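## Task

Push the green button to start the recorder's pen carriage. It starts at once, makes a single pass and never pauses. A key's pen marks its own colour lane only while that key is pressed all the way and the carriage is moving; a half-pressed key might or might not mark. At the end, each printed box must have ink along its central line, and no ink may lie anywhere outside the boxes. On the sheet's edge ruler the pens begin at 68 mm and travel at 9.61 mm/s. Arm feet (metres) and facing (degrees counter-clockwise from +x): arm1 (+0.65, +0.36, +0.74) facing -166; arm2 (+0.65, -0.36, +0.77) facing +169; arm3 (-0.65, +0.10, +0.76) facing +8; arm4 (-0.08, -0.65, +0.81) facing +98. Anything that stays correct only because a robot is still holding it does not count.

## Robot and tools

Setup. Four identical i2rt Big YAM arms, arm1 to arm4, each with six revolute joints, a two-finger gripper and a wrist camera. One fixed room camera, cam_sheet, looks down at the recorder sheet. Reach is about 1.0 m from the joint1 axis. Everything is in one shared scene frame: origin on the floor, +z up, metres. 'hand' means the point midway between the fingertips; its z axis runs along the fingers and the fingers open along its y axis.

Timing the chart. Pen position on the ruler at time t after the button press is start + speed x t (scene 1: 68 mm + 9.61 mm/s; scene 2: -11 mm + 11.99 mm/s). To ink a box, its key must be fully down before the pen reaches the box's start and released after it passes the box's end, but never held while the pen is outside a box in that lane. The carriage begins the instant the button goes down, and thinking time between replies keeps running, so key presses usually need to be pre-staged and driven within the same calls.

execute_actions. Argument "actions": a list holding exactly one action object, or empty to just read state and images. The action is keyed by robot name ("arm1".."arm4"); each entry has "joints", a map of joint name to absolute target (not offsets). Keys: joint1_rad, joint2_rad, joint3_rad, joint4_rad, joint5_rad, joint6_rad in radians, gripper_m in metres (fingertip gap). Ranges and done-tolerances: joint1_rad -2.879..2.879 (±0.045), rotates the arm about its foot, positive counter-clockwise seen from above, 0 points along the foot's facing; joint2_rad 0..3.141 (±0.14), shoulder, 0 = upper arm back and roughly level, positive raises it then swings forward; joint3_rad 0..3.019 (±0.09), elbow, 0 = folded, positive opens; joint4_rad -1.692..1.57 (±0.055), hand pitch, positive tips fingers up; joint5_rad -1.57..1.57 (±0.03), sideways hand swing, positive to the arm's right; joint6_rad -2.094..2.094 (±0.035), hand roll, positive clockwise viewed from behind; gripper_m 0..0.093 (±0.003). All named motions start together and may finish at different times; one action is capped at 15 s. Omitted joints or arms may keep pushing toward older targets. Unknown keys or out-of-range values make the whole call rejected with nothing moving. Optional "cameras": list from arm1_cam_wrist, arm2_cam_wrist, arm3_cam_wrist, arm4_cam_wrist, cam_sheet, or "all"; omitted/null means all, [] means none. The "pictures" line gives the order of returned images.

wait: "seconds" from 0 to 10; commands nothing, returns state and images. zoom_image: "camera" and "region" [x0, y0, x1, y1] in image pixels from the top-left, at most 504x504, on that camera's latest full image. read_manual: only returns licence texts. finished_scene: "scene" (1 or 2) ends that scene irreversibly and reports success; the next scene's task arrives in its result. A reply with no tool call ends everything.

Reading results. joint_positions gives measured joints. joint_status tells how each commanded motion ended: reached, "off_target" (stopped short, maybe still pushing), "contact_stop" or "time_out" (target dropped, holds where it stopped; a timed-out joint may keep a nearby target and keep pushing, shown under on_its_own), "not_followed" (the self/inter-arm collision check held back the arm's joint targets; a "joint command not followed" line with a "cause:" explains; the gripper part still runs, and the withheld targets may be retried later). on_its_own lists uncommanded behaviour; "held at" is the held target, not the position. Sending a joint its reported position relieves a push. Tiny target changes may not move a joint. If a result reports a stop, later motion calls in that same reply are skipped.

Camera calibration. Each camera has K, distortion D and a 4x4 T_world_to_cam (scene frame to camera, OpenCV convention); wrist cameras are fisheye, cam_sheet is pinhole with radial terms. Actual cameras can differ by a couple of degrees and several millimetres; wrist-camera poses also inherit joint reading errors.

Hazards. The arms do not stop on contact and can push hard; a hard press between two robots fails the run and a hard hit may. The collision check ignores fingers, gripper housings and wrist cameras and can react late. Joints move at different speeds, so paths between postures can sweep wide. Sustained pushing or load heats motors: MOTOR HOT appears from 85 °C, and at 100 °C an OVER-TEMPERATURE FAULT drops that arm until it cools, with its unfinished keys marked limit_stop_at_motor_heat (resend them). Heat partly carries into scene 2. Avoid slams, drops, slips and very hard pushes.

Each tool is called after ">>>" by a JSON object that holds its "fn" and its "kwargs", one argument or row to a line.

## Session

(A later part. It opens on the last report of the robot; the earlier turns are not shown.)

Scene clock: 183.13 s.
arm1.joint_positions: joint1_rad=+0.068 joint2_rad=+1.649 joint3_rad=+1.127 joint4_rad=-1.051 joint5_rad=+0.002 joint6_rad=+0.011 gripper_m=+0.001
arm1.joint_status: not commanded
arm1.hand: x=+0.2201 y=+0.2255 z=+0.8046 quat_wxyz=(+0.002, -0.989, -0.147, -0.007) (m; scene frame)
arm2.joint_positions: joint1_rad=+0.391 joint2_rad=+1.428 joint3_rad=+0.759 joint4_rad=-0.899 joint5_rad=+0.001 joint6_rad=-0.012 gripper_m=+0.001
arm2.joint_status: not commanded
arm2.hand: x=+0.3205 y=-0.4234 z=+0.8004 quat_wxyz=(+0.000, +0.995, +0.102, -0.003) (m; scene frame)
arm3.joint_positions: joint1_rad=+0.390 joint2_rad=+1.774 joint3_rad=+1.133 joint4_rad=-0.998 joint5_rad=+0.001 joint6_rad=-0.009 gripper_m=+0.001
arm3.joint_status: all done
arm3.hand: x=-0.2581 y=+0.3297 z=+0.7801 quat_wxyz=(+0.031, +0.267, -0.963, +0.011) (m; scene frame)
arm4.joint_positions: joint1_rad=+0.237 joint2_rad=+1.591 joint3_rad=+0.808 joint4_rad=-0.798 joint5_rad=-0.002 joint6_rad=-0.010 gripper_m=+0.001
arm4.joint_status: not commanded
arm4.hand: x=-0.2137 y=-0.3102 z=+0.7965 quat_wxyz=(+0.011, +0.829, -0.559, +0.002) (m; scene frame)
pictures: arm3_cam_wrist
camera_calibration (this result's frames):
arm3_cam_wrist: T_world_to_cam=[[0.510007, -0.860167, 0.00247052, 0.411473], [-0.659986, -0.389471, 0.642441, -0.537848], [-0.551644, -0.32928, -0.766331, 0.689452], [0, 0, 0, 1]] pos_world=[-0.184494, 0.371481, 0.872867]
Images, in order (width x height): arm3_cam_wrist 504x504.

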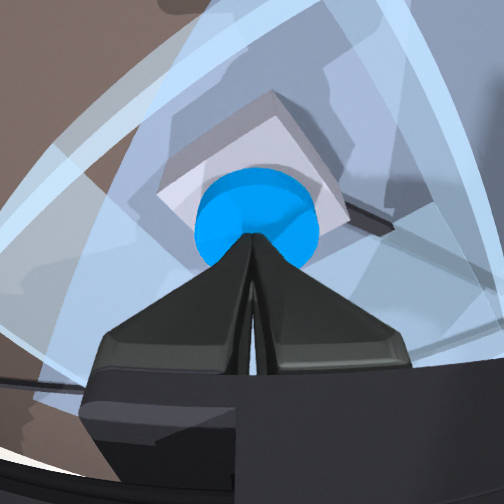

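>>> {"fn": "execute_actions", "kwargs": {
  "actions": [
    {"arm3":{"joints":{"joint2_rad":1.607,"joint3_rad":1.235,"joint4_rad":-1.193}}}
  ],
  "cameras": []
}}

>>> {"fn": "execute_actions", "kwargs": {
  "actions": [
    {"arm3":{"joints":{"joint2_rad":1.555,"joint3_rad":1.28,"joint4_rad":-1.296}}}
  ],
  "cameras": []
}}

>>> {"fn": "execute_actions", "kwargs": {
  "actions": [
    {"arm3":{"joints":{"joint1_rad":1.27,"joint2_rad":1.358,"joint3_rad":1.07,"joint4_rad":-1.283}}}
  ],
  "cameras": []
}}

>>> {"fn": "execute_actions", "kwargs": {
  "actions": [
    {"arm3":{"joints":{"joint2_rad":1.54,"joint3_rad":0.925,"joint4_rad":-0.942}}}
  ],
  "cameras": ["arm3_cam_wrist"]
}}

Scene clock: 206.77 s.
arm1.joint_positions: joint1_rad=+0.068 joint2_rad=+1.649 joint3_rad=+1.127 joint4_rad=-1.051 joint5_rad=+0.002 joint6_rad=+0.011 gripper_m=+0.001
arm1.joint_status: not commanded
arm1.hand: x=+0.2201 y=+0.2255 z=+0.8046 quat_wxyz=(+0.002, -0.989, -0.147, -0.007) (m; scene frame)
arm2.joint_positions: joint1_rad=+0.391 joint2_rad=+1.428 joint3_rad=+0.759 joint4_rad=-0.899 joint5_rad=+0.001 joint6_rad=-0.012 gripper_m=+0.001
arm2.joint_status: not commanded
arm2.hand: x=+0.3205 y=-0.4234 z=+0.8004 quat_wxyz=(+0.000, +0.995, +0.102, -0.003) (m; scene frame)
arm3.joint_positions: joint1_rad=+0.390 joint2_rad=+1.590 joint3_rad=+1.209 joint4_rad=-1.182 joint5_rad=+0.001 joint6_rad=-0.009 gripper_m=+0.001
arm3.joint_status: all done
arm3.hand: x=-0.2592 y=+0.3295 z=+0.8858 quat_wxyz=(-0.005, +0.267, -0.964, +0.001) (m; scene frame)
arm4.joint_positions: joint1_rad=+0.237 joint2_rad=+1.591 joint3_rad=+0.808 joint4_rad=-0.798 joint5_rad=-0.002 joint6_rad=-0.010 gripper_m=+0.001
arm4.joint_status: not commanded
arm4.hand: x=-0.2137 y=-0.3102 z=+0.7965 quat_wxyz=(+0.011, +0.829, -0.559, +0.002) (m; scene frame)
pictures: none
No camera images: the call's "cameras" was empty. Leave "cameras" out to get every camera's image.

Scene clock: 207.57 s.
arm1.joint_positions: joint1_rad=+0.068 joint2_rad=+1.649 joint3_rad=+1.127 joint4_rad=-1.051 joint5_rad=+0.002 joint6_rad=+0.011 gripper_m=+0.001
arm1.joint_status: not commanded
arm1.hand: x=+0.2201 y=+0.2255 z=+0.8046 quat_wxyz=(+0.002, -0.989, -0.147, -0.007) (m; scene frame)
arm2.joint_positions: joint1_rad=+0.391 joint2_rad=+1.428 joint3_rad=+0.759 joint4_rad=-0.899 joint5_rad=+0.001 joint6_rad=-0.012 gripper_m=+0.001
arm2.joint_status: not commanded
arm2.hand: x=+0.3205 y=-0.4234 z=+0.8004 quat_wxyz=(+0.000, +0.995, +0.102, -0.003) (m; scene frame)
arm3.joint_positions: joint1_rad=+0.390 joint2_rad=+1.558 joint3_rad=+1.234 joint4_rad=-1.285 joint5_rad=+0.001 joint6_rad=-0.009 gripper_m=+0.001
arm3.joint_status: all done
arm3.hand: x=-0.2732 y=+0.3214 z=+0.9085 quat_wxyz=(+0.017, +0.267, -0.964, +0.007) (m; scene frame)
arm4.joint_positions: joint1_rad=+0.237 joint2_rad=+1.591 joint3_rad=+0.808 joint4_rad=-0.798 joint5_rad=-0.002 joint6_rad=-0.010 gripper_m=+0.001
arm4.joint_status: not commanded
arm4.hand: x=-0.2137 y=-0.3102 z=+0.7965 quat_wxyz=(+0.011, +0.829, -0.559, +0.002) (m; scene frame)
pictures: none
No camera images: the call's "cameras" was empty. Leave "cameras" out to get every camera's image.

Scene clock: 208.97 s.
arm1.joint_positions: joint1_rad=+0.068 joint2_rad=+1.649 joint3_rad=+1.127 joint4_rad=-1.051 joint5_rad=+0.002 joint6_rad=+0.011 gripper_m=+0.001
arm1.joint_status: not commanded
arm1.hand: x=+0.2201 y=+0.2255 z=+0.8046 quat_wxyz=(+0.002, -0.989, -0.147, -0.007) (m; scene frame)
arm2.joint_positions: joint1_rad=+0.391 joint2_rad=+1.428 joint3_rad=+0.759 joint4_rad=-0.899 joint5_rad=+0.001 joint6_rad=-0.012 gripper_m=+0.001
arm2.joint_status: not commanded
arm2.hand: x=+0.3205 y=-0.4234 z=+0.8004 quat_wxyz=(+0.000, +0.995, +0.102, -0.003) (m; scene frame)
arm3.joint_positions: joint1_rad=+1.266 joint2_rad=+1.348 joint3_rad=+1.078 joint4_rad=-1.284 joint5_rad=+0.001 joint6_rad=-0.008 gripper_m=+0.001
arm3.joint_status: all done
arm3.hand: x=-0.5890 y=+0.4720 z=+0.9313 quat_wxyz=(-0.008, +0.650, -0.760, -0.003) (m; scene frame)
arm4.joint_positions: joint1_rad=+0.237 joint2_rad=+1.591 joint3_rad=+0.808 joint4_rad=-0.798 joint5_rad=-0.002 joint6_rad=-0.010 gripper_m=+0.001
arm4.joint_status: not commanded
arm4.hand: x=-0.2137 y=-0.3102 z=+0.7965 quat_wxyz=(+0.011, +0.829, -0.559, +0.002) (m; scene frame)
pictures: none
No camera images: the call's "cameras" was empty. Leave "cameras" out to get every camera's image.

Scene clock: 210.07 s.
arm1.joint_positions: joint1_rad=+0.068 joint2_rad=+1.649 joint3_rad=+1.127 joint4_rad=-1.051 joint5_rad=+0.002 joint6_rad=+0.011 gripper_m=+0.001
arm1.joint_status: not commanded
arm1.hand: x=+0.2201 y=+0.2255 z=+0.8046 quat_wxyz=(+0.002, -0.989, -0.147, -0.007) (m; scene frame)
arm2.joint_positions: joint1_rad=+0.391 joint2_rad=+1.428 joint3_rad=+0.759 joint4_rad=-0.899 joint5_rad=+0.001 joint6_rad=-0.012 gripper_m=+0.001
arm2.joint_status: not commanded
arm2.hand: x=+0.3205 y=-0.4234 z=+0.8004 quat_wxyz=(+0.000, +0.995, +0.102, -0.003) (m; scene frame)
arm3.joint_positions: joint1_rad=+1.266 joint2_rad=+1.548 joint3_rad=+0.916 joint4_rad=-0.954 joint5_rad=+0.001 joint6_rad=-0.008 gripper_m=+0.001
arm3.joint_status: all done
arm3.hand: x=-0.5871 y=+0.4803 z=+0.8032 quat_wxyz=(+0.005, +0.650, -0.760, +0.007) (m; scene frame)
arm4.joint_positions: joint1_rad=+0.237 joint2_rad=+1.591 joint3_rad=+0.808 joint4_rad=-0.798 joint5_rad=-0.002 joint6_rad=-0.010 gripper_m=+0.001
arm4.joint_status: not commanded
arm4.hand: x=-0.2137 y=-0.3102 z=+0.7965 quat_wxyz=(+0.011, +0.829, -0.559, +0.002) (m; scene frame)
pictures: arm3_cam_wrist
camera_calibration (this result's frames):
arm3_cam_wrist: T_world_to_cam=[[0.987338, -0.158598, 0.00308412, 0.651525], [-0.128191, -0.786291, 0.604412, -0.177826], [-0.0934335, -0.597155, -0.796666, 0.997329], [0, 0, 0, 1]] pos_world=[-0.572887, 0.559067, 0.900009]
Images, in order (width x height): arm3_cam_wrist 504x504.

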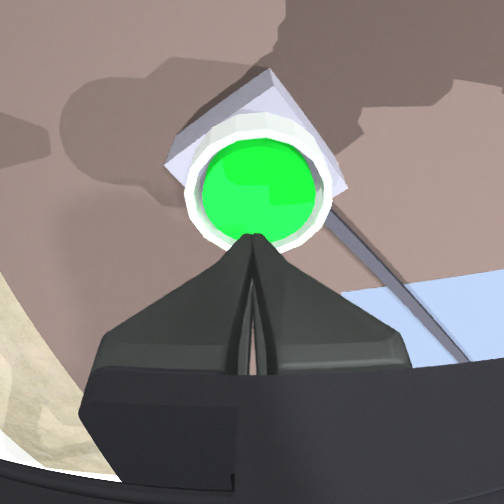

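>>> {"fn": "execute_actions", "kwargs": {
  "actions": [
    {"arm3":{"joints":{"joint2_rad":1.56,"joint3_rad":0.96}}}
  ],
  "cameras": ["arm3_cam_wrist"]
}}

Scene clock: 214.03 s.
arm1.joint_positions: joint1_rad=+0.068 joint2_rad=+1.649 joint3_rad=+1.127 joint4_rad=-1.051 joint5_rad=+0.002 joint6_rad=+0.011 gripper_m=+0.001
arm1.joint_status: not commanded
arm1.hand: x=+0.2201 y=+0.2255 z=+0.8046 quat_wxyz=(+0.002, -0.989, -0.147, -0.007) (m; scene frame)
arm2.joint_positions: joint1_rad=+0.391 joint2_rad=+1.428 joint3_rad=+0.759 joint4_rad=-0.899 joint5_rad=+0.001 joint6_rad=-0.012 gripper_m=+0.001
arm2.joint_status: not commanded
arm2.hand: x=+0.3205 y=-0.4234 z=+0.8004 quat_wxyz=(+0.000, +0.995, +0.102, -0.003) (m; scene frame)
arm3.joint_positions: joint1_rad=+1.266 joint2_rad=+1.548 joint3_rad=+0.916 joint4_rad=-0.954 joint5_rad=+0.001 joint6_rad=-0.008 gripper_m=+0.001
arm3.joint_status: all done
arm3.hand: x=-0.5871 y=+0.4803 z=+0.8032 quat_wxyz=(+0.005, +0.650, -0.760, +0.007) (m; scene frame)
arm4.joint_positions: joint1_rad=+0.237 joint2_rad=+1.591 joint3_rad=+0.808 joint4_rad=-0.798 joint5_rad=-0.002 joint6_rad=-0.010 gripper_m=+0.001
arm4.joint_status: not commanded
arm4.hand: x=-0.2137 y=-0.3102 z=+0.7965 quat_wxyz=(+0.011, +0.829, -0.559, +0.002) (m; scene frame)
pictures: arm3_cam_wrist
camera_calibration (this result's frames):
arm3_cam_wrist: T_world_to_cam=[[0.987338, -0.158598, 0.00308412, 0.651525], [-0.128191, -0.786291, 0.604412, -0.177826], [-0.0934335, -0.597155, -0.796666, 0.997329], [0, 0, 0, 1]] pos_world=[-0.572887, 0.559067, 0.900009]
Images, in order (width x height): arm3_cam_wrist 504x504.

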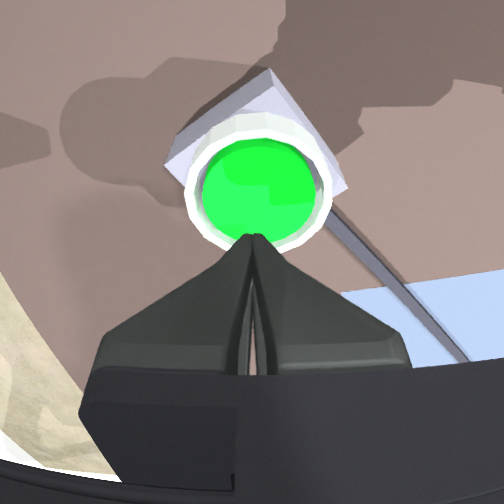

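>>> {"fn": "execute_actions", "kwargs": {
  "actions": [
    {"arm3":{"joints":{"joint2_rad":1.55,"joint3_rad":0.925,"joint4_rad":-0.885}}}
  ],
  "cameras": ["arm3_cam_wrist"]
}}

Scene clock: 217.17 s.
arm1.joint_positions: joint1_rad=+0.068 joint2_rad=+1.649 joint3_rad=+1.127 joint4_rad=-1.051 joint5_rad=+0.002 joint6_rad=+0.011 gripper_m=+0.001
arm1.joint_status: not commanded
arm1.hand: x=+0.2201 y=+0.2255 z=+0.8046 quat_wxyz=(+0.002, -0.989, -0.147, -0.007) (m; scene frame)
arm2.joint_positions: joint1_rad=+0.391 joint2_rad=+1.428 joint3_rad=+0.759 joint4_rad=-0.899 joint5_rad=+0.001 joint6_rad=-0.012 gripper_m=+0.001
arm2.joint_status: not commanded
arm2.hand: x=+0.3205 y=-0.4234 z=+0.8004 quat_wxyz=(+0.000, +0.995, +0.102, -0.003) (m; scene frame)
arm3.joint_positions: joint1_rad=+1.266 joint2_rad=+1.548 joint3_rad=+0.916 joint4_rad=-0.897 joint5_rad=+0.001 joint6_rad=-0.008 gripper_m=+0.001
arm3.joint_status: all done
arm3.hand: x=-0.5848 y=+0.4940 z=+0.8033 quat_wxyz=(-0.017, +0.650, -0.759, -0.011) (m; scene frame)
arm4.joint_positions: joint1_rad=+0.237 joint2_rad=+1.591 joint3_rad=+0.808 joint4_rad=-0.798 joint5_rad=-0.002 joint6_rad=-0.010 gripper_m=+0.001
arm4.joint_status: not commanded
arm4.hand: x=-0.2137 y=-0.3102 z=+0.7965 quat_wxyz=(+0.011, +0.829, -0.559, +0.002) (m; scene frame)
pictures: arm3_cam_wrist
camera_calibration (this result's frames):
arm3_cam_wrist: T_world_to_cam=[[0.987349, -0.158526, 0.00328604, 0.651284], [-0.133311, -0.818726, 0.558495, -0.116943], [-0.0858458, -0.551867, -0.829502, 1.01428], [0, 0, 0, 1]] pos_world=[-0.571563, 0.567251, 0.90452]
Images, in order (width x height): arm3_cam_wrist 504x504.

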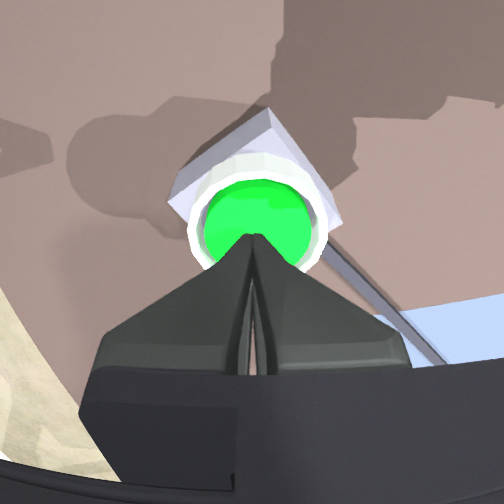

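>>> {"fn": "execute_actions", "kwargs": {
  "actions": [
    {"arm3":{"joints":{"joint2_rad":1.68}}}
  ],
  "cameras": ["cam_sheet","arm3_cam_wrist"]
}}

>>> {"fn": "execute_actions", "kwargs": {
  "actions": [
    {"arm3":{"joints":{"joint2_rad":1.358,"joint3_rad":1.07,"joint4_rad":-1.283}}}
  ],
  "cameras": ["cam_sheet"]
}}

>>> {"fn": "execute_actions", "kwargs": {
  "actions": [
    {"arm3":{"joints":{"joint1_rad":0.389,"joint2_rad":1.555,"joint3_rad":1.28,"joint4_rad":-1.296}}}
  ],
  "cameras": []
}}

>>> {"fn": "execute_actions", "kwargs": {
  "actions": [
    {"arm3":{"joints":{"joint2_rad":1.607,"joint3_rad":1.235,"joint4_rad":-1.193}}}
  ],
  "cameras": []
}}

>>> {"fn": "execute_actions", "kwargs": {
  "actions": [
    {"arm3":{"joints":{"joint2_rad":1.70,"joint3_rad":1.125,"joint4_rad":-0.987}}}
  ],
  "cameras": ["cam_sheet","arm3_cam_wrist"]
}}

>>> {"fn": "wait", "kwargs": {
  "seconds": 10
}}

>>> {"fn": "wait", "kwargs": {
  "seconds": 10
}}

>>> {"fn": "wait", "kwargs": {
  "seconds": 2.85
}}

>>> {"fn": "execute_actions", "kwargs": {
  "actions": [
    {"arm1":{"joints":{"joint2_rad":1.82,"joint3_rad":1.08}},"arm2":{"joints":{"joint2_rad":1.62,"joint3_rad":0.73}},"arm3":{"joints":{"joint2_rad":1.90,"joint3_rad":1.09}},"arm4":{"joints":{"joint2_rad":1.79,"joint3_rad":0.78}}}
  ],
  "cameras": ["cam_sheet"]
}}

>>> {"fn": "wait", "kwargs": {
  "seconds": 0.9
}}

>>> {"fn": "execute_actions", "kwargs": {
  "actions": [
    {"arm1":{"joints":{"joint2_rad":1.62,"joint3_rad":1.125}},"arm2":{"joints":{"joint2_rad":1.42,"joint3_rad":0.76}},"arm3":{"joints":{"joint2_rad":1.69,"joint3_rad":1.125}},"arm4":{"joints":{"joint2_rad":1.58,"joint3_rad":0.81}}}
  ],
  "cameras": ["cam_sheet"]
}}

Scene clock: 227.93 s.
arm1.joint_positions: joint1_rad=+0.068 joint2_rad=+1.649 joint3_rad=+1.127 joint4_rad=-1.051 joint5_rad=+0.002 joint6_rad=+0.011 gripper_m=+0.001
arm1.joint_status: not commanded
arm1.hand: x=+0.2201 y=+0.2255 z=+0.8046 quat_wxyz=(+0.002, -0.989, -0.147, -0.007) (m; scene frame)
arm2.joint_positions: joint1_rad=+0.391 joint2_rad=+1.428 joint3_rad=+0.759 joint4_rad=-0.899 joint5_rad=+0.001 joint6_rad=-0.012 gripper_m=+0.001
arm2.joint_status: not commanded
arm2.hand: x=+0.3205 y=-0.4234 z=+0.8004 quat_wxyz=(+0.000, +0.995, +0.102, -0.003) (m; scene frame)
arm3.joint_positions: joint1_rad=+1.266 joint2_rad=+1.633 joint3_rad=+0.929 joint4_rad=-0.894 joint5_rad=+0.001 joint6_rad=-0.008 gripper_m=+0.001
arm3.joint_status: all done
arm3.hand: x=-0.5850 y=+0.4923 z=+0.7752 quat_wxyz=(+0.009, +0.650, -0.760, +0.011) (m; scene frame)
arm4.joint_positions: joint1_rad=+0.237 joint2_rad=+1.591 joint3_rad=+0.808 joint4_rad=-0.798 joint5_rad=-0.002 joint6_rad=-0.010 gripper_m=+0.001
arm4.joint_status: not commanded
arm4.hand: x=-0.2137 y=-0.3102 z=+0.7965 quat_wxyz=(+0.011, +0.829, -0.559, +0.002) (m; scene frame)
pictures: arm3_cam_wrist, cam_sheet
camera_calibration (this result's frames):
arm3_cam_wrist: T_world_to_cam=[[0.987336, -0.158615, 0.00304102, 0.651483], [-0.127028, -0.778945, 0.614092, -0.161679], [-0.0950354, -0.606701, -0.789229, 0.980338], [0, 0, 0, 1]] pos_world=[-0.570604, 0.572168, 0.871016]
Images, in order (width x height): arm3_cam_wrist 504x504, cam_sheet 504x504.

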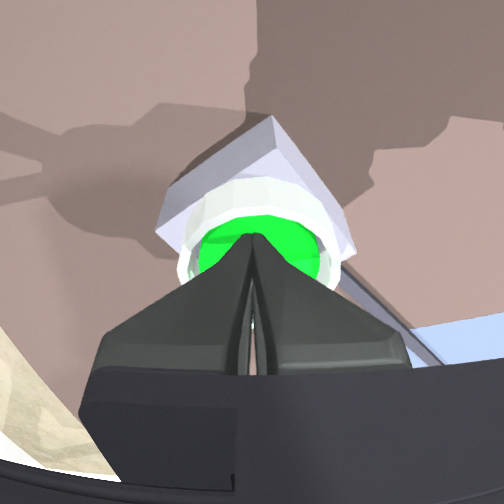

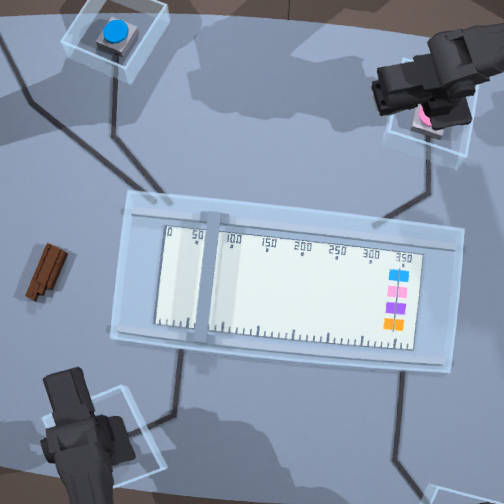

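Scene clock: 229.20 s.
arm1.joint_positions: joint1_rad=+0.068 joint2_rad=+1.649 joint3_rad=+1.127 joint4_rad=-1.051 joint5_rad=+0.002 joint6_rad=+0.011 gripper_m=+0.001
arm1.joint_status: not commanded
arm1.hand: x=+0.2201 y=+0.2255 z=+0.8046 quat_wxyz=(+0.002, -0.989, -0.147, -0.007) (m; scene frame)
arm2.joint_positions: joint1_rad=+0.391 joint2_rad=+1.428 joint3_rad=+0.759 joint4_rad=-0.899 joint5_rad=+0.001 joint6_rad=-0.012 gripper_m=+0.001
arm2.joint_status: not commanded
arm2.hand: x=+0.3205 y=-0.4234 z=+0.8004 quat_wxyz=(+0.000, +0.995, +0.102, -0.003) (m; scene frame)
arm3.joint_positions: joint1_rad=+1.266 joint2_rad=+1.347 joint3_rad=+1.044 joint4_rad=-1.272 joint5_rad=+0.001 joint6_rad=-0.008 gripper_m=+0.001
arm3.joint_status: all done
arm3.hand: x=-0.5905 y=+0.4627 z=+0.9190 quat_wxyz=(+0.001, +0.650, -0.760, +0.004) (m; scene frame)
arm4.joint_positions: joint1_rad=+0.237 joint2_rad=+1.591 joint3_rad=+0.808 joint4_rad=-0.798 joint5_rad=-0.002 joint6_rad=-0.010 gripper_m=+0.001
arm4.joint_status: not commanded
arm4.hand: x=-0.2137 y=-0.3102 z=+0.7965 quat_wxyz=(+0.011, +0.829, -0.559, +0.002) (m; scene frame)
pictures: cam_sheet
Images, in order (width x height): cam_sheet 504x504.

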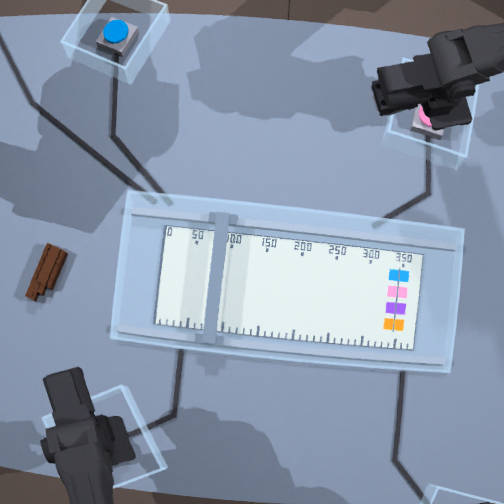

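Scene clock: 230.63 s.
arm1.joint_positions: joint1_rad=+0.068 joint2_rad=+1.649 joint3_rad=+1.127 joint4_rad=-1.051 joint5_rad=+0.002 joint6_rad=+0.011 gripper_m=+0.001
arm1.joint_status: not commanded
arm1.hand: x=+0.2201 y=+0.2255 z=+0.8046 quat_wxyz=(+0.002, -0.989, -0.147, -0.007) (m; scene frame)
arm2.joint_positions: joint1_rad=+0.391 joint2_rad=+1.428 joint3_rad=+0.759 joint4_rad=-0.899 joint5_rad=+0.001 joint6_rad=-0.012 gripper_m=+0.001
arm2.joint_status: not commanded
arm2.hand: x=+0.3205 y=-0.4234 z=+0.8004 quat_wxyz=(+0.000, +0.995, +0.102, -0.003) (m; scene frame)
arm3.joint_positions: joint1_rad=+0.390 joint2_rad=+1.558 joint3_rad=+1.241 joint4_rad=-1.292 joint5_rad=+0.001 joint6_rad=-0.008 gripper_m=+0.001
arm3.joint_status: all done
arm3.hand: x=-0.2724 y=+0.3221 z=+0.9112 quat_wxyz=(+0.016, +0.267, -0.964, +0.007) (m; scene frame)
arm4.joint_positions: joint1_rad=+0.237 joint2_rad=+1.591 joint3_rad=+0.808 joint4_rad=-0.798 joint5_rad=-0.002 joint6_rad=-0.010 gripper_m=+0.001
arm4.joint_status: not commanded
arm4.hand: x=-0.2137 y=-0.3102 z=+0.7965 quat_wxyz=(+0.011, +0.829, -0.559, +0.002) (m; scene frame)
pictures: none
No camera images: the call's "cameras" was empty. Leave "cameras" out to get every camera's image.

Scene clock: 231.40 s.
arm1.joint_positions: joint1_rad=+0.068 joint2_rad=+1.649 joint3_rad=+1.127 joint4_rad=-1.051 joint5_rad=+0.002 joint6_rad=+0.011 gripper_m=+0.001
arm1.joint_status: not commanded
arm1.hand: x=+0.2201 y=+0.2255 z=+0.8046 quat_wxyz=(+0.002, -0.989, -0.147, -0.007) (m; scene frame)
arm2.joint_positions: joint1_rad=+0.391 joint2_rad=+1.428 joint3_rad=+0.759 joint4_rad=-0.899 joint5_rad=+0.001 joint6_rad=-0.012 gripper_m=+0.001
arm2.joint_status: not commanded
arm2.hand: x=+0.3205 y=-0.4234 z=+0.8004 quat_wxyz=(+0.000, +0.995, +0.102, -0.003) (m; scene frame)
arm3.joint_positions: joint1_rad=+0.390 joint2_rad=+1.595 joint3_rad=+1.241 joint4_rad=-1.205 joint5_rad=+0.001 joint6_rad=-0.008 gripper_m=+0.001
arm3.joint_status: all done
arm3.hand: x=-0.2537 y=+0.3330 z=+0.8948 quat_wxyz=(-0.007, +0.267, -0.964, +0.001) (m; scene frame)
arm4.joint_positions: joint1_rad=+0.237 joint2_rad=+1.591 joint3_rad=+0.808 joint4_rad=-0.798 joint5_rad=-0.002 joint6_rad=-0.010 gripper_m=+0.001
arm4.joint_status: not commanded
arm4.hand: x=-0.2137 y=-0.3102 z=+0.7965 quat_wxyz=(+0.011, +0.829, -0.559, +0.002) (m; scene frame)
pictures: none
No camera images: the call's "cameras" was empty. Leave "cameras" out to get every camera's image.

Scene clock: 232.37 s.
arm1.joint_positions: joint1_rad=+0.068 joint2_rad=+1.649 joint3_rad=+1.127 joint4_rad=-1.051 joint5_rad=+0.002 joint6_rad=+0.011 gripper_m=+0.001
arm1.joint_status: not commanded
arm1.hand: x=+0.2201 y=+0.2255 z=+0.8046 quat_wxyz=(+0.002, -0.989, -0.147, -0.007) (m; scene frame)
arm2.joint_positions: joint1_rad=+0.391 joint2_rad=+1.428 joint3_rad=+0.759 joint4_rad=-0.899 joint5_rad=+0.001 joint6_rad=-0.012 gripper_m=+0.001
arm2.joint_status: not commanded
arm2.hand: x=+0.3205 y=-0.4234 z=+0.8004 quat_wxyz=(+0.000, +0.995, +0.102, -0.003) (m; scene frame)
arm3.joint_positions: joint1_rad=+0.390 joint2_rad=+1.708 joint3_rad=+1.118 joint4_rad=-0.999 joint5_rad=+0.001 joint6_rad=-0.008 gripper_m=+0.001
arm3.joint_status: all done
arm3.hand: x=-0.2586 y=+0.3297 z=+0.8037 quat_wxyz=(+0.007, +0.267, -0.964, +0.004) (m; scene frame)
arm4.joint_positions: joint1_rad=+0.237 joint2_rad=+1.591 joint3_rad=+0.808 joint4_rad=-0.798 joint5_rad=-0.002 joint6_rad=-0.010 gripper_m=+0.001
arm4.joint_status: not commanded
arm4.hand: x=-0.2137 y=-0.3102 z=+0.7965 quat_wxyz=(+0.011, +0.829, -0.559, +0.002) (m; scene frame)
pictures: arm3_cam_wrist, cam_sheet
camera_calibration (this result's frames):
arm3_cam_wrist: T_world_to_cam=[[0.51007, -0.860129, 0.00267013, 0.411528], [-0.686552, -0.405262, 0.603663, -0.523857], [-0.518146, -0.309744, -0.797235, 0.734313], [0, 0, 0, 1]] pos_world=[-0.189082, 0.369116, 0.900555]
Images, in order (width x height): arm3_cam_wrist 504x504, cam_sheet 504x504.

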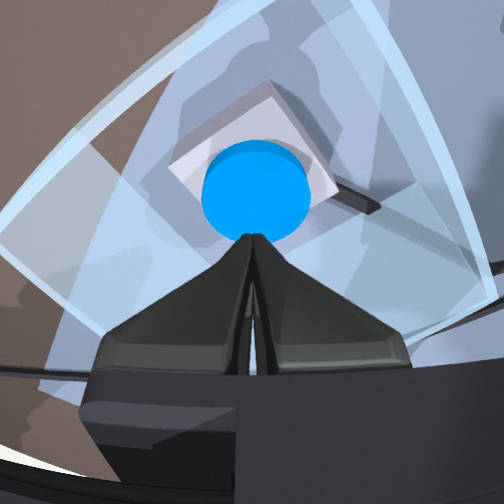

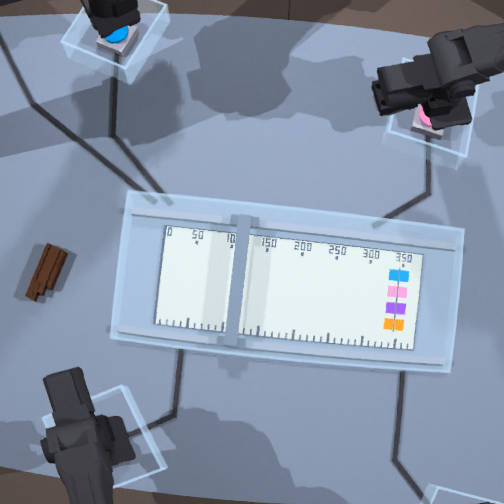

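Scene clock: 242.37 s.
arm1.joint_positions: joint1_rad=+0.068 joint2_rad=+1.649 joint3_rad=+1.127 joint4_rad=-1.051 joint5_rad=+0.002 joint6_rad=+0.011 gripper_m=+0.001
arm1.joint_status: not commanded
arm1.hand: x=+0.2201 y=+0.2255 z=+0.8046 quat_wxyz=(+0.002, -0.989, -0.147, -0.007) (m; scene frame)
arm2.joint_positions: joint1_rad=+0.391 joint2_rad=+1.428 joint3_rad=+0.759 joint4_rad=-0.899 joint5_rad=+0.001 joint6_rad=-0.012 gripper_m=+0.001
arm2.joint_status: not commanded
arm2.hand: x=+0.3205 y=-0.4234 z=+0.8004 quat_wxyz=(+0.000, +0.995, +0.102, -0.003) (m; scene frame)
arm3.joint_positions: joint1_rad=+0.390 joint2_rad=+1.708 joint3_rad=+1.118 joint4_rad=-0.999 joint5_rad=+0.001 joint6_rad=-0.008 gripper_m=+0.001
arm3.joint_status: all done
arm3.hand: x=-0.2586 y=+0.3297 z=+0.8037 quat_wxyz=(+0.007, +0.267, -0.964, +0.004) (m; scene frame)
arm4.joint_positions: joint1_rad=+0.237 joint2_rad=+1.591 joint3_rad=+0.808 joint4_rad=-0.798 joint5_rad=-0.002 joint6_rad=-0.010 gripper_m=+0.001
arm4.joint_status: not commanded
arm4.hand: x=-0.2137 y=-0.3102 z=+0.7965 quat_wxyz=(+0.011, +0.829, -0.559, +0.002) (m; scene frame)
wait: 10.00 s; at rest by 0.27 s
pictures: arm1_cam_wrist, arm2_cam_wrist, arm3_cam_wrist, arm4_cam_wrist, cam_sheet
camera_calibration (this result's frames):
arm1_cam_wrist: T_world_to_cam=[[-0.299287, 0.954158, -0.00322675, -0.143781], [0.768275, 0.242985, 0.592209, -0.691903], [0.565845, 0.174762, -0.805778, 0.609932], [0, 0, 0, 1]] pos_world=[0.143413, 0.198719, 0.900757]
arm2_cam_wrist: T_world_to_cam=[[-0.175402, 0.984497, 0.000216825, 0.471107], [0.80074, 0.142535, 0.581807, -0.658677], [0.572757, 0.102224, -0.813327, 0.632238], [0, 0, 0, 1]] pos_world=[0.247943, -0.434549, 0.897337]
arm3_cam_wrist: T_world_to_cam=[[0.51007, -0.860129, 0.00267013, 0.411528], [-0.686552, -0.405262, 0.603663, -0.523857], [-0.518146, -0.309744, -0.797235, 0.734313], [0, 0, 0, 1]] pos_world=[-0.189082, 0.369116, 0.900555]
arm4_cam_wrist: T_world_to_cam=[[0.926491, 0.376072, -0.0136042, 0.323081], [0.30631, -0.732638, 0.607796, -0.642529], [0.218608, -0.567285, -0.793976, 0.628995], [0, 0, 0, 1]] pos_world=[-0.240022, -0.235423, 0.894329]
Images, in order (width x height): arm1_cam_wrist 504x504, arm2_cam_wrist 504x504, arm3_cam_wrist 504x504, arm4_cam_wrist 504x504, cam_sheet 504x504.

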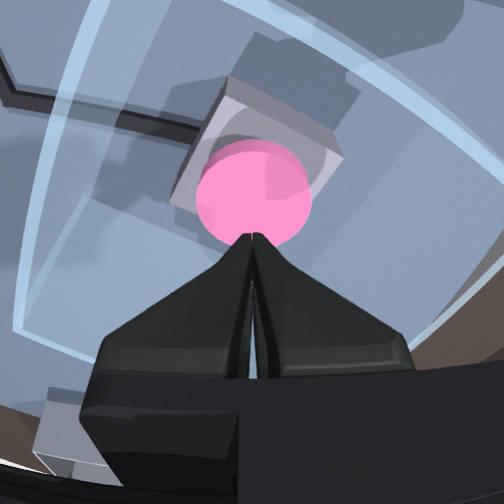

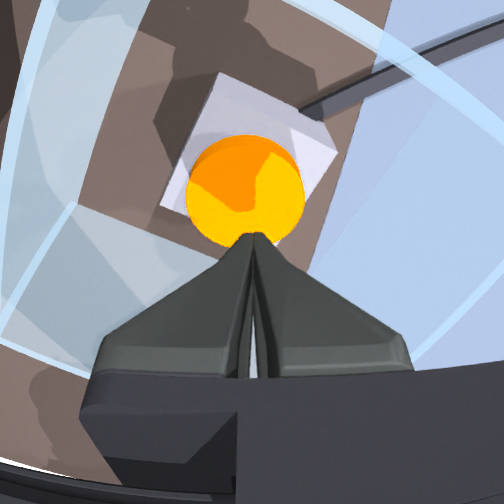

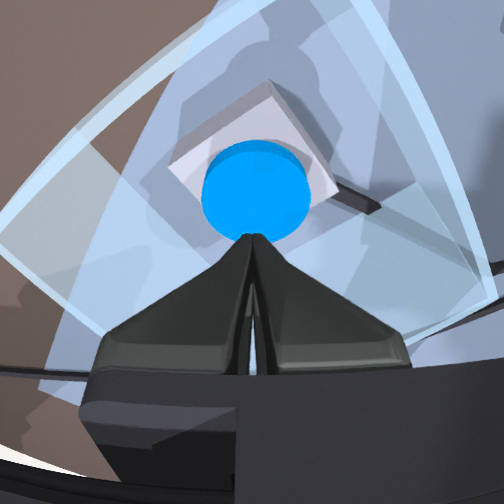

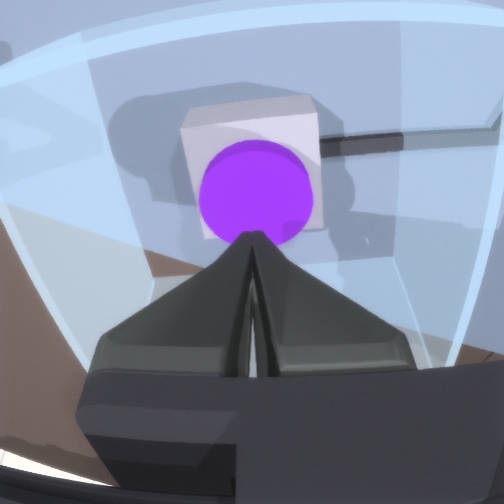

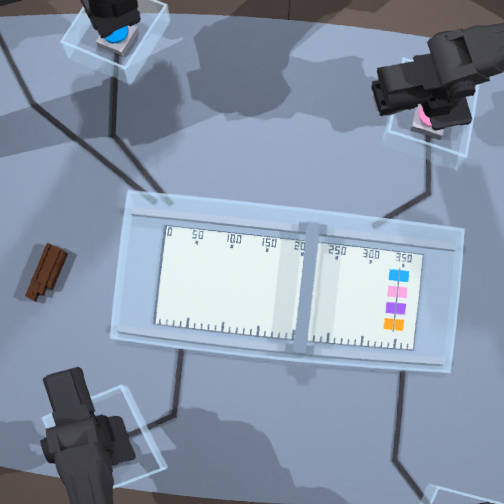

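Scene clock: 252.37 s.
arm1.joint_positions: joint1_rad=+0.068 joint2_rad=+1.649 joint3_rad=+1.127 joint4_rad=-1.051 joint5_rad=+0.002 joint6_rad=+0.011 gripper_m=+0.001
arm1.joint_status: not commanded
arm1.hand: x=+0.2201 y=+0.2255 z=+0.8046 quat_wxyz=(+0.002, -0.989, -0.147, -0.007) (m; scene frame)
arm2.joint_positions: joint1_rad=+0.391 joint2_rad=+1.428 joint3_rad=+0.759 joint4_rad=-0.899 joint5_rad=+0.001 joint6_rad=-0.012 gripper_m=+0.001
arm2.joint_status: not commanded
arm2.hand: x=+0.3205 y=-0.4234 z=+0.8004 quat_wxyz=(+0.000, +0.995, +0.102, -0.003) (m; scene frame)
arm3.joint_positions: joint1_rad=+0.390 joint2_rad=+1.708 joint3_rad=+1.118 joint4_rad=-0.999 joint5_rad=+0.001 joint6_rad=-0.008 gripper_m=+0.001
arm3.joint_status: all done
arm3.hand: x=-0.2586 y=+0.3297 z=+0.8037 quat_wxyz=(+0.007, +0.267, -0.964, +0.004) (m; scene frame)
arm4.joint_positions: joint1_rad=+0.237 joint2_rad=+1.591 joint3_rad=+0.808 joint4_rad=-0.798 joint5_rad=-0.002 joint6_rad=-0.010 gripper_m=+0.001
arm4.joint_status: not commanded
arm4.hand: x=-0.2137 y=-0.3102 z=+0.7965 quat_wxyz=(+0.011, +0.829, -0.559, +0.002) (m; scene frame)
wait: 10.00 s; at rest by 0.27 s
pictures: arm1_cam_wrist, arm2_cam_wrist, arm3_cam_wrist, arm4_cam_wrist, cam_sheet
camera_calibration (this result's frames):
arm1_cam_wrist: T_world_to_cam=[[-0.299287, 0.954158, -0.00322675, -0.143781], [0.768275, 0.242985, 0.592209, -0.691903], [0.565845, 0.174762, -0.805778, 0.609932], [0, 0, 0, 1]] pos_world=[0.143413, 0.198719, 0.900757]
arm2_cam_wrist: T_world_to_cam=[[-0.175402, 0.984497, 0.000216825, 0.471107], [0.80074, 0.142535, 0.581807, -0.658677], [0.572757, 0.102224, -0.813327, 0.632238], [0, 0, 0, 1]] pos_world=[0.247943, -0.434549, 0.897337]
arm3_cam_wrist: T_world_to_cam=[[0.51007, -0.860129, 0.00267013, 0.411528], [-0.686552, -0.405262, 0.603663, -0.523857], [-0.518146, -0.309744, -0.797235, 0.734313], [0, 0, 0, 1]] pos_world=[-0.189082, 0.369116, 0.900555]
arm4_cam_wrist: T_world_to_cam=[[0.926491, 0.376072, -0.0136042, 0.323081], [0.30631, -0.732638, 0.607796, -0.642529], [0.218608, -0.567285, -0.793976, 0.628995], [0, 0, 0, 1]] pos_world=[-0.240022, -0.235423, 0.894329]
Images, in order (width x height): arm1_cam_wrist 504x504, arm2_cam_wrist 504x504, arm3_cam_wrist 504x504, arm4_cam_wrist 504x504, cam_sheet 504x504.

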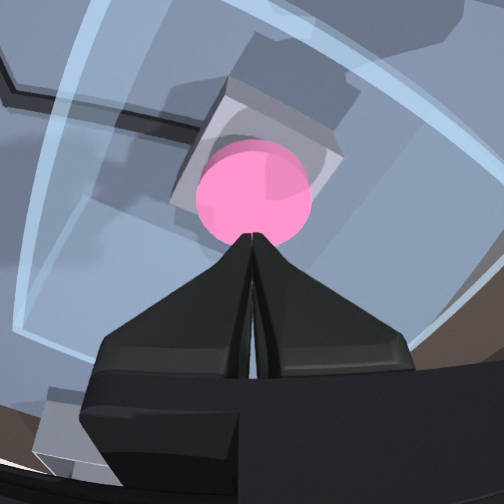

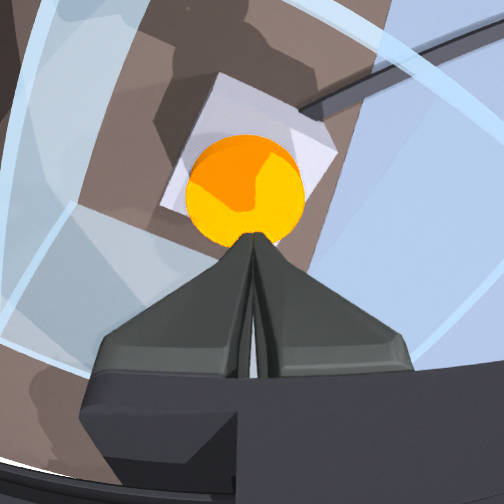

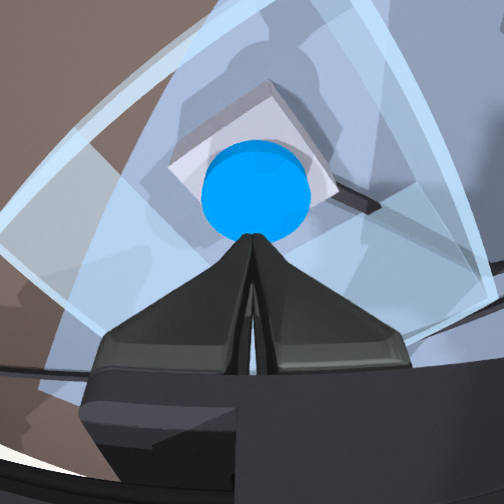

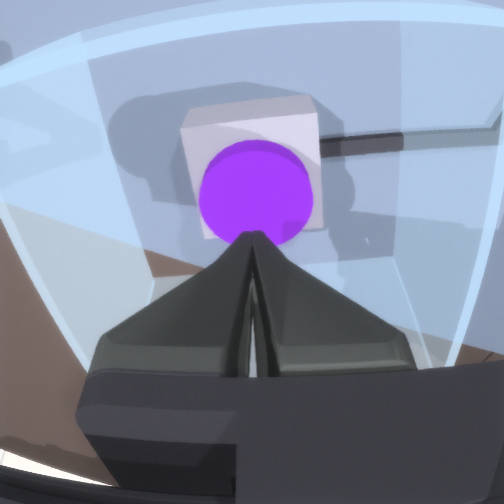

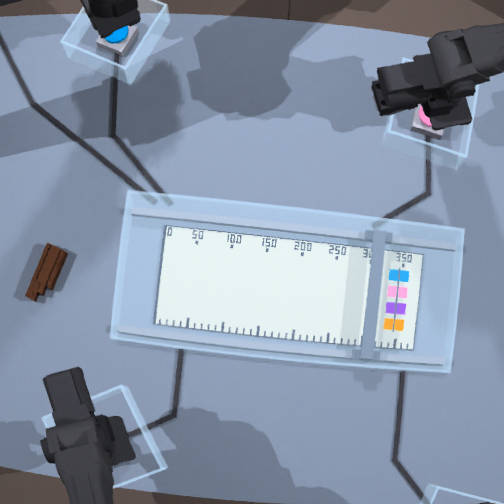

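Scene clock: 255.23 s.
arm1.joint_positions: joint1_rad=+0.068 joint2_rad=+1.649 joint3_rad=+1.127 joint4_rad=-1.051 joint5_rad=+0.002 joint6_rad=+0.011 gripper_m=+0.001
arm1.joint_status: not commanded
arm1.hand: x=+0.2201 y=+0.2255 z=+0.8046 quat_wxyz=(+0.002, -0.989, -0.147, -0.007) (m; scene frame)
arm2.joint_positions: joint1_rad=+0.391 joint2_rad=+1.428 joint3_rad=+0.759 joint4_rad=-0.899 joint5_rad=+0.001 joint6_rad=-0.012 gripper_m=+0.001
arm2.joint_status: not commanded
arm2.hand: x=+0.3205 y=-0.4234 z=+0.8004 quat_wxyz=(+0.000, +0.995, +0.102, -0.003) (m; scene frame)
arm3.joint_positions: joint1_rad=+0.390 joint2_rad=+1.708 joint3_rad=+1.118 joint4_rad=-0.999 joint5_rad=+0.001 joint6_rad=-0.008 gripper_m=+0.001
arm3.joint_status: all done
arm3.hand: x=-0.2586 y=+0.3297 z=+0.8037 quat_wxyz=(+0.007, +0.267, -0.964, +0.004) (m; scene frame)
arm4.joint_positions: joint1_rad=+0.237 joint2_rad=+1.591 joint3_rad=+0.808 joint4_rad=-0.798 joint5_rad=-0.002 joint6_rad=-0.010 gripper_m=+0.001
arm4.joint_status: not commanded
arm4.hand: x=-0.2137 y=-0.3102 z=+0.7965 quat_wxyz=(+0.011, +0.829, -0.559, +0.002) (m; scene frame)
wait: 2.87 s; at rest by 0.27 s
pictures: arm1_cam_wrist, arm2_cam_wrist, arm3_cam_wrist, arm4_cam_wrist, cam_sheet
camera_calibration (this result's frames):
arm1_cam_wrist: T_world_to_cam=[[-0.299287, 0.954158, -0.00322675, -0.143781], [0.768275, 0.242985, 0.592209, -0.691903], [0.565845, 0.174762, -0.805778, 0.609932], [0, 0, 0, 1]] pos_world=[0.143413, 0.198719, 0.900757]
arm2_cam_wrist: T_world_to_cam=[[-0.175402, 0.984497, 0.000216825, 0.471107], [0.80074, 0.142535, 0.581807, -0.658677], [0.572757, 0.102224, -0.813327, 0.632238], [0, 0, 0, 1]] pos_world=[0.247943, -0.434549, 0.897337]
arm3_cam_wrist: T_world_to_cam=[[0.51007, -0.860129, 0.00267013, 0.411528], [-0.686552, -0.405262, 0.603663, -0.523857], [-0.518146, -0.309744, -0.797235, 0.734313], [0, 0, 0, 1]] pos_world=[-0.189082, 0.369116, 0.900555]
arm4_cam_wrist: T_world_to_cam=[[0.926491, 0.376072, -0.0136042, 0.323081], [0.30631, -0.732638, 0.607796, -0.642529], [0.218608, -0.567285, -0.793976, 0.628995], [0, 0, 0, 1]] pos_world=[-0.240022, -0.235423, 0.894329]
Images, in order (width x height): arm1_cam_wrist 504x504, arm2_cam_wrist 504x504, arm3_cam_wrist 504x504, arm4_cam_wrist 504x504, cam_sheet 504x504.

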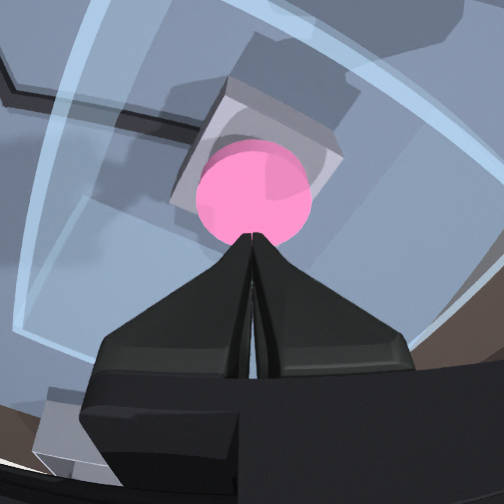

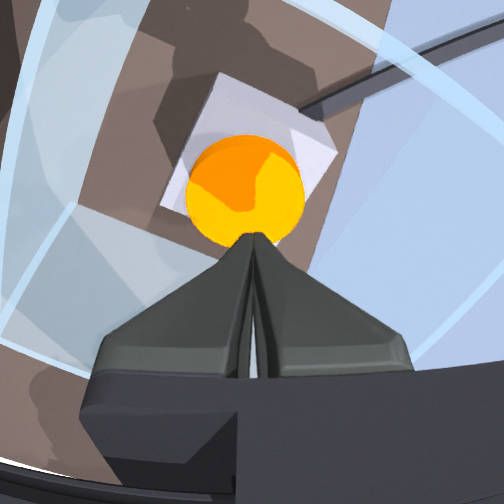

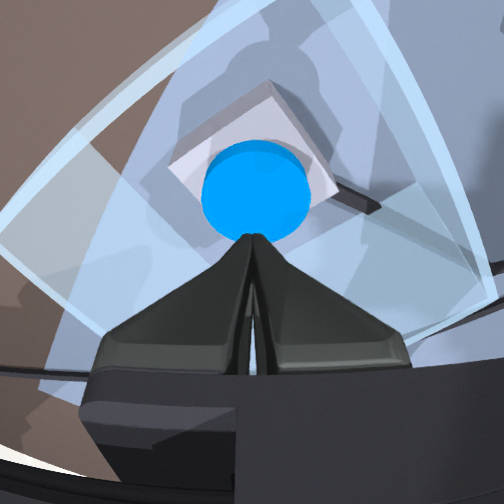

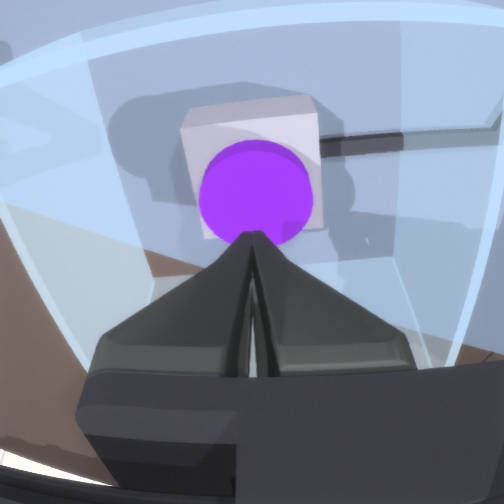

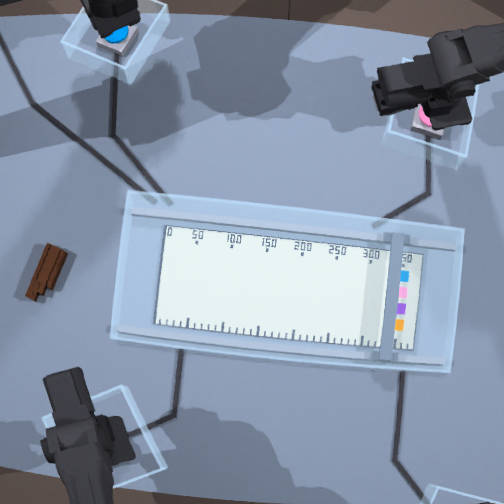

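Scene clock: 256.07 s.
arm1.joint_positions: joint1_rad=+0.068 joint2_rad=+1.703 joint3_rad=+1.115 joint4_rad=-1.055 joint5_rad=+0.002 joint6_rad=+0.011 gripper_m=+0.001
arm1.joint_status: all done
arm1.hand: x=+0.2304 y=+0.2287 z=+0.7780 quat_wxyz=(+0.007, -0.988, -0.147, -0.042) (m; scene frame)
arm2.joint_positions: joint1_rad=+0.391 joint2_rad=+1.506 joint3_rad=+0.765 joint4_rad=-0.927 joint5_rad=+0.001 joint6_rad=-0.012 gripper_m=+0.001
arm2.joint_status: all done
arm2.hand: x=+0.3328 y=-0.4210 z=+0.7785 quat_wxyz=(-0.005, +0.994, +0.102, +0.047) (m; scene frame)
arm3.joint_positions: joint1_rad=+0.390 joint2_rad=+1.791 joint3_rad=+1.125 joint4_rad=-1.001 joint5_rad=+0.001 joint6_rad=-0.008 gripper_m=+0.001
arm3.joint_status: all done
arm3.hand: x=-0.2638 y=+0.3265 z=+0.7703 quat_wxyz=(+0.044, +0.266, -0.963, +0.014) (m; scene frame)
arm4.joint_positions: joint1_rad=+0.237 joint2_rad=+1.677 joint3_rad=+0.809 joint4_rad=-0.818 joint5_rad=-0.002 joint6_rad=-0.010 gripper_m=+0.001
arm4.joint_status: all done
arm4.hand: x=-0.2079 y=-0.3260 z=+0.7687 quat_wxyz=(+0.040, +0.828, -0.557, +0.044) (m; scene frame)
pictures: cam_sheet
Images, in order (width x height): cam_sheet 504x504.

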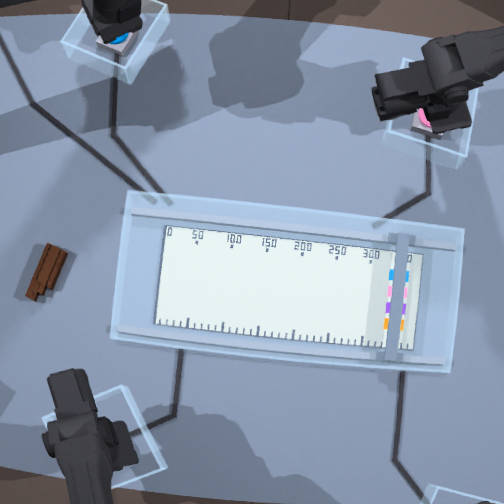

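Scene clock: 256.97 s.
arm1.joint_positions: joint1_rad=+0.068 joint2_rad=+1.703 joint3_rad=+1.115 joint4_rad=-1.055 joint5_rad=+0.002 joint6_rad=+0.011 gripper_m=+0.001
arm1.joint_status: all done
arm1.hand: x=+0.2304 y=+0.2287 z=+0.7780 quat_wxyz=(+0.007, -0.988, -0.147, -0.042) (m; scene frame)
arm2.joint_positions: joint1_rad=+0.391 joint2_rad=+1.506 joint3_rad=+0.765 joint4_rad=-0.927 joint5_rad=+0.001 joint6_rad=-0.012 gripper_m=+0.001
arm2.joint_status: all done
arm2.hand: x=+0.3328 y=-0.4210 z=+0.7785 quat_wxyz=(-0.005, +0.994, +0.102, +0.047) (m; scene frame)
arm3.joint_positions: joint1_rad=+0.390 joint2_rad=+1.791 joint3_rad=+1.125 joint4_rad=-1.001 joint5_rad=+0.001 joint6_rad=-0.008 gripper_m=+0.001
arm3.joint_status: all done
arm3.hand: x=-0.2638 y=+0.3265 z=+0.7703 quat_wxyz=(+0.044, +0.266, -0.963, +0.014) (m; scene frame)
arm4.joint_positions: joint1_rad=+0.237 joint2_rad=+1.677 joint3_rad=+0.809 joint4_rad=-0.818 joint5_rad=-0.002 joint6_rad=-0.010 gripper_m=+0.001
arm4.joint_status: all done
arm4.hand: x=-0.2079 y=-0.3260 z=+0.7687 quat_wxyz=(+0.040, +0.828, -0.557, +0.044) (m; scene frame)
wait: 0.90 s; at rest by 0.27 s
pictures: arm1_cam_wrist, arm2_cam_wrist, arm3_cam_wrist, arm4_cam_wrist, cam_sheet
camera_calibration (this result's frames):
arm1_cam_wrist: T_world_to_cam=[[-0.299516, 0.954086, -0.00315483, -0.143837], [0.726892, 0.230333, 0.646973, -0.715075], [0.617995, 0.191486, -0.762506, 0.532593], [0, 0, 0, 1]] pos_world=[0.147561, 0.199954, 0.868286]
arm2_cam_wrist: T_world_to_cam=[[-0.175101, 0.984549, 0.00181482, 0.46959], [0.739579, 0.130316, 0.660334, -0.701966], [0.649894, 0.116967, -0.75097, 0.53915], [0, 0, 0, 1]] pos_world=[0.250995, -0.433919, 0.867565]
arm3_cam_wrist: T_world_to_cam=[[0.509969, -0.860189, 0.00239906, 0.411706], [-0.644145, -0.380035, 0.663815, -0.551985], [-0.570095, -0.34007, -0.747893, 0.662198], [0, 0, 0, 1]] pos_world=[-0.188, 0.369565, 0.860682]
arm4_cam_wrist: T_world_to_cam=[[0.926636, 0.375674, -0.0146586, 0.323976], [0.282597, -0.670276, 0.6862, -0.683914], [0.247962, -0.64, -0.727266, 0.527761], [0, 0, 0, 1]] pos_world=[-0.2378, -0.242354, 0.857873]
Images, in order (width x height): arm1_cam_wrist 504x504, arm2_cam_wrist 504x504, arm3_cam_wrist 504x504, arm4_cam_wrist 504x504, cam_sheet 504x504.

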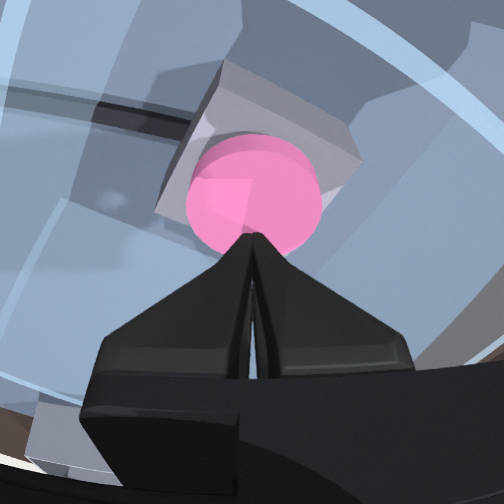

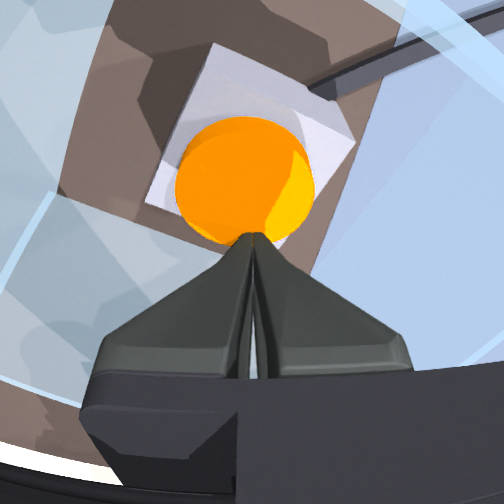

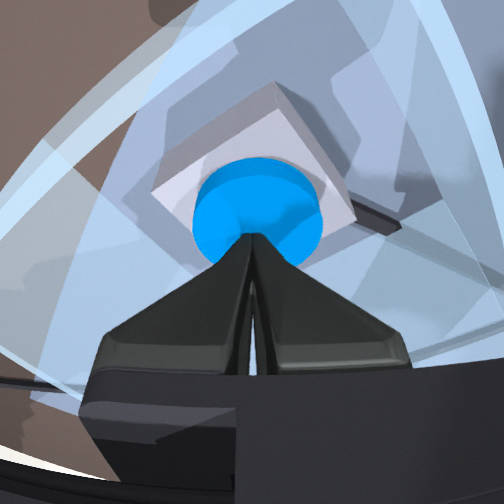

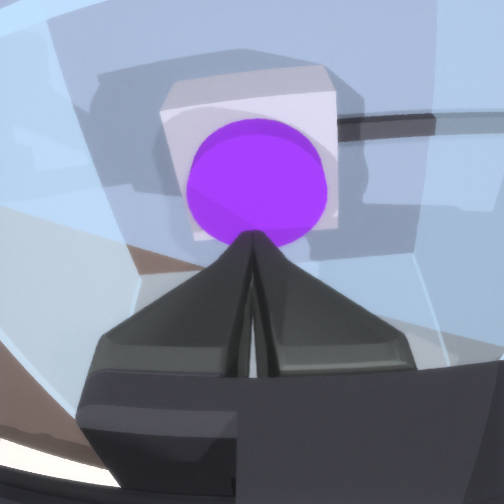

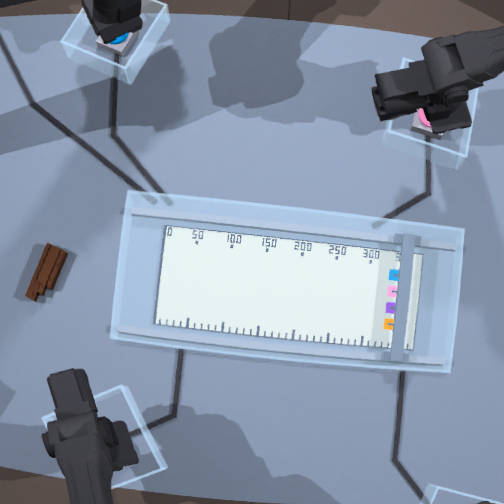

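Scene clock: 258.03 s.
arm1.joint_positions: joint1_rad=+0.068 joint2_rad=+1.626 joint3_rad=+1.118 joint4_rad=-1.051 joint5_rad=+0.002 joint6_rad=+0.011 gripper_m=+0.001
arm1.joint_status: all done
arm1.hand: x=+0.2224 y=+0.2262 z=+0.8115 quat_wxyz=(+0.001, -0.989, -0.147, +0.000) (m; scene frame)
arm2.joint_positions: joint1_rad=+0.391 joint2_rad=+1.417 joint3_rad=+0.760 joint4_rad=-0.899 joint5_rad=+0.001 joint6_rad=-0.012 gripper_m=+0.001
arm2.joint_status: all done
arm2.hand: x=+0.3193 y=-0.4237 z=+0.8041 quat_wxyz=(+0.000, +0.995, +0.102, -0.009) (m; scene frame)
arm3.joint_positions: joint1_rad=+0.390 joint2_rad=+1.680 joint3_rad=+1.126 joint4_rad=-0.998 joint5_rad=+0.001 joint6_rad=-0.008 gripper_m=+0.001
arm3.joint_status: all done
arm3.hand: x=-0.2531 y=+0.3330 z=+0.8188 quat_wxyz=(-0.011, +0.267, -0.964, +0.000) (m; scene frame)
arm4.joint_positions: joint1_rad=+0.237 joint2_rad=+1.579 joint3_rad=+0.807 joint4_rad=-0.798 joint5_rad=-0.002 joint6_rad=-0.010 gripper_m=+0.001
arm4.joint_status: all done
arm4.hand: x=-0.2142 y=-0.3089 z=+0.8004 quat_wxyz=(+0.007, +0.829, -0.559, -0.003) (m; scene frame)
pictures: cam_sheet
Images, in order (width x height): cam_sheet 504x504.

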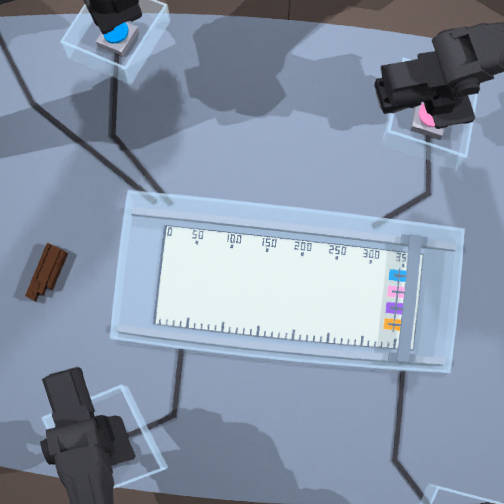

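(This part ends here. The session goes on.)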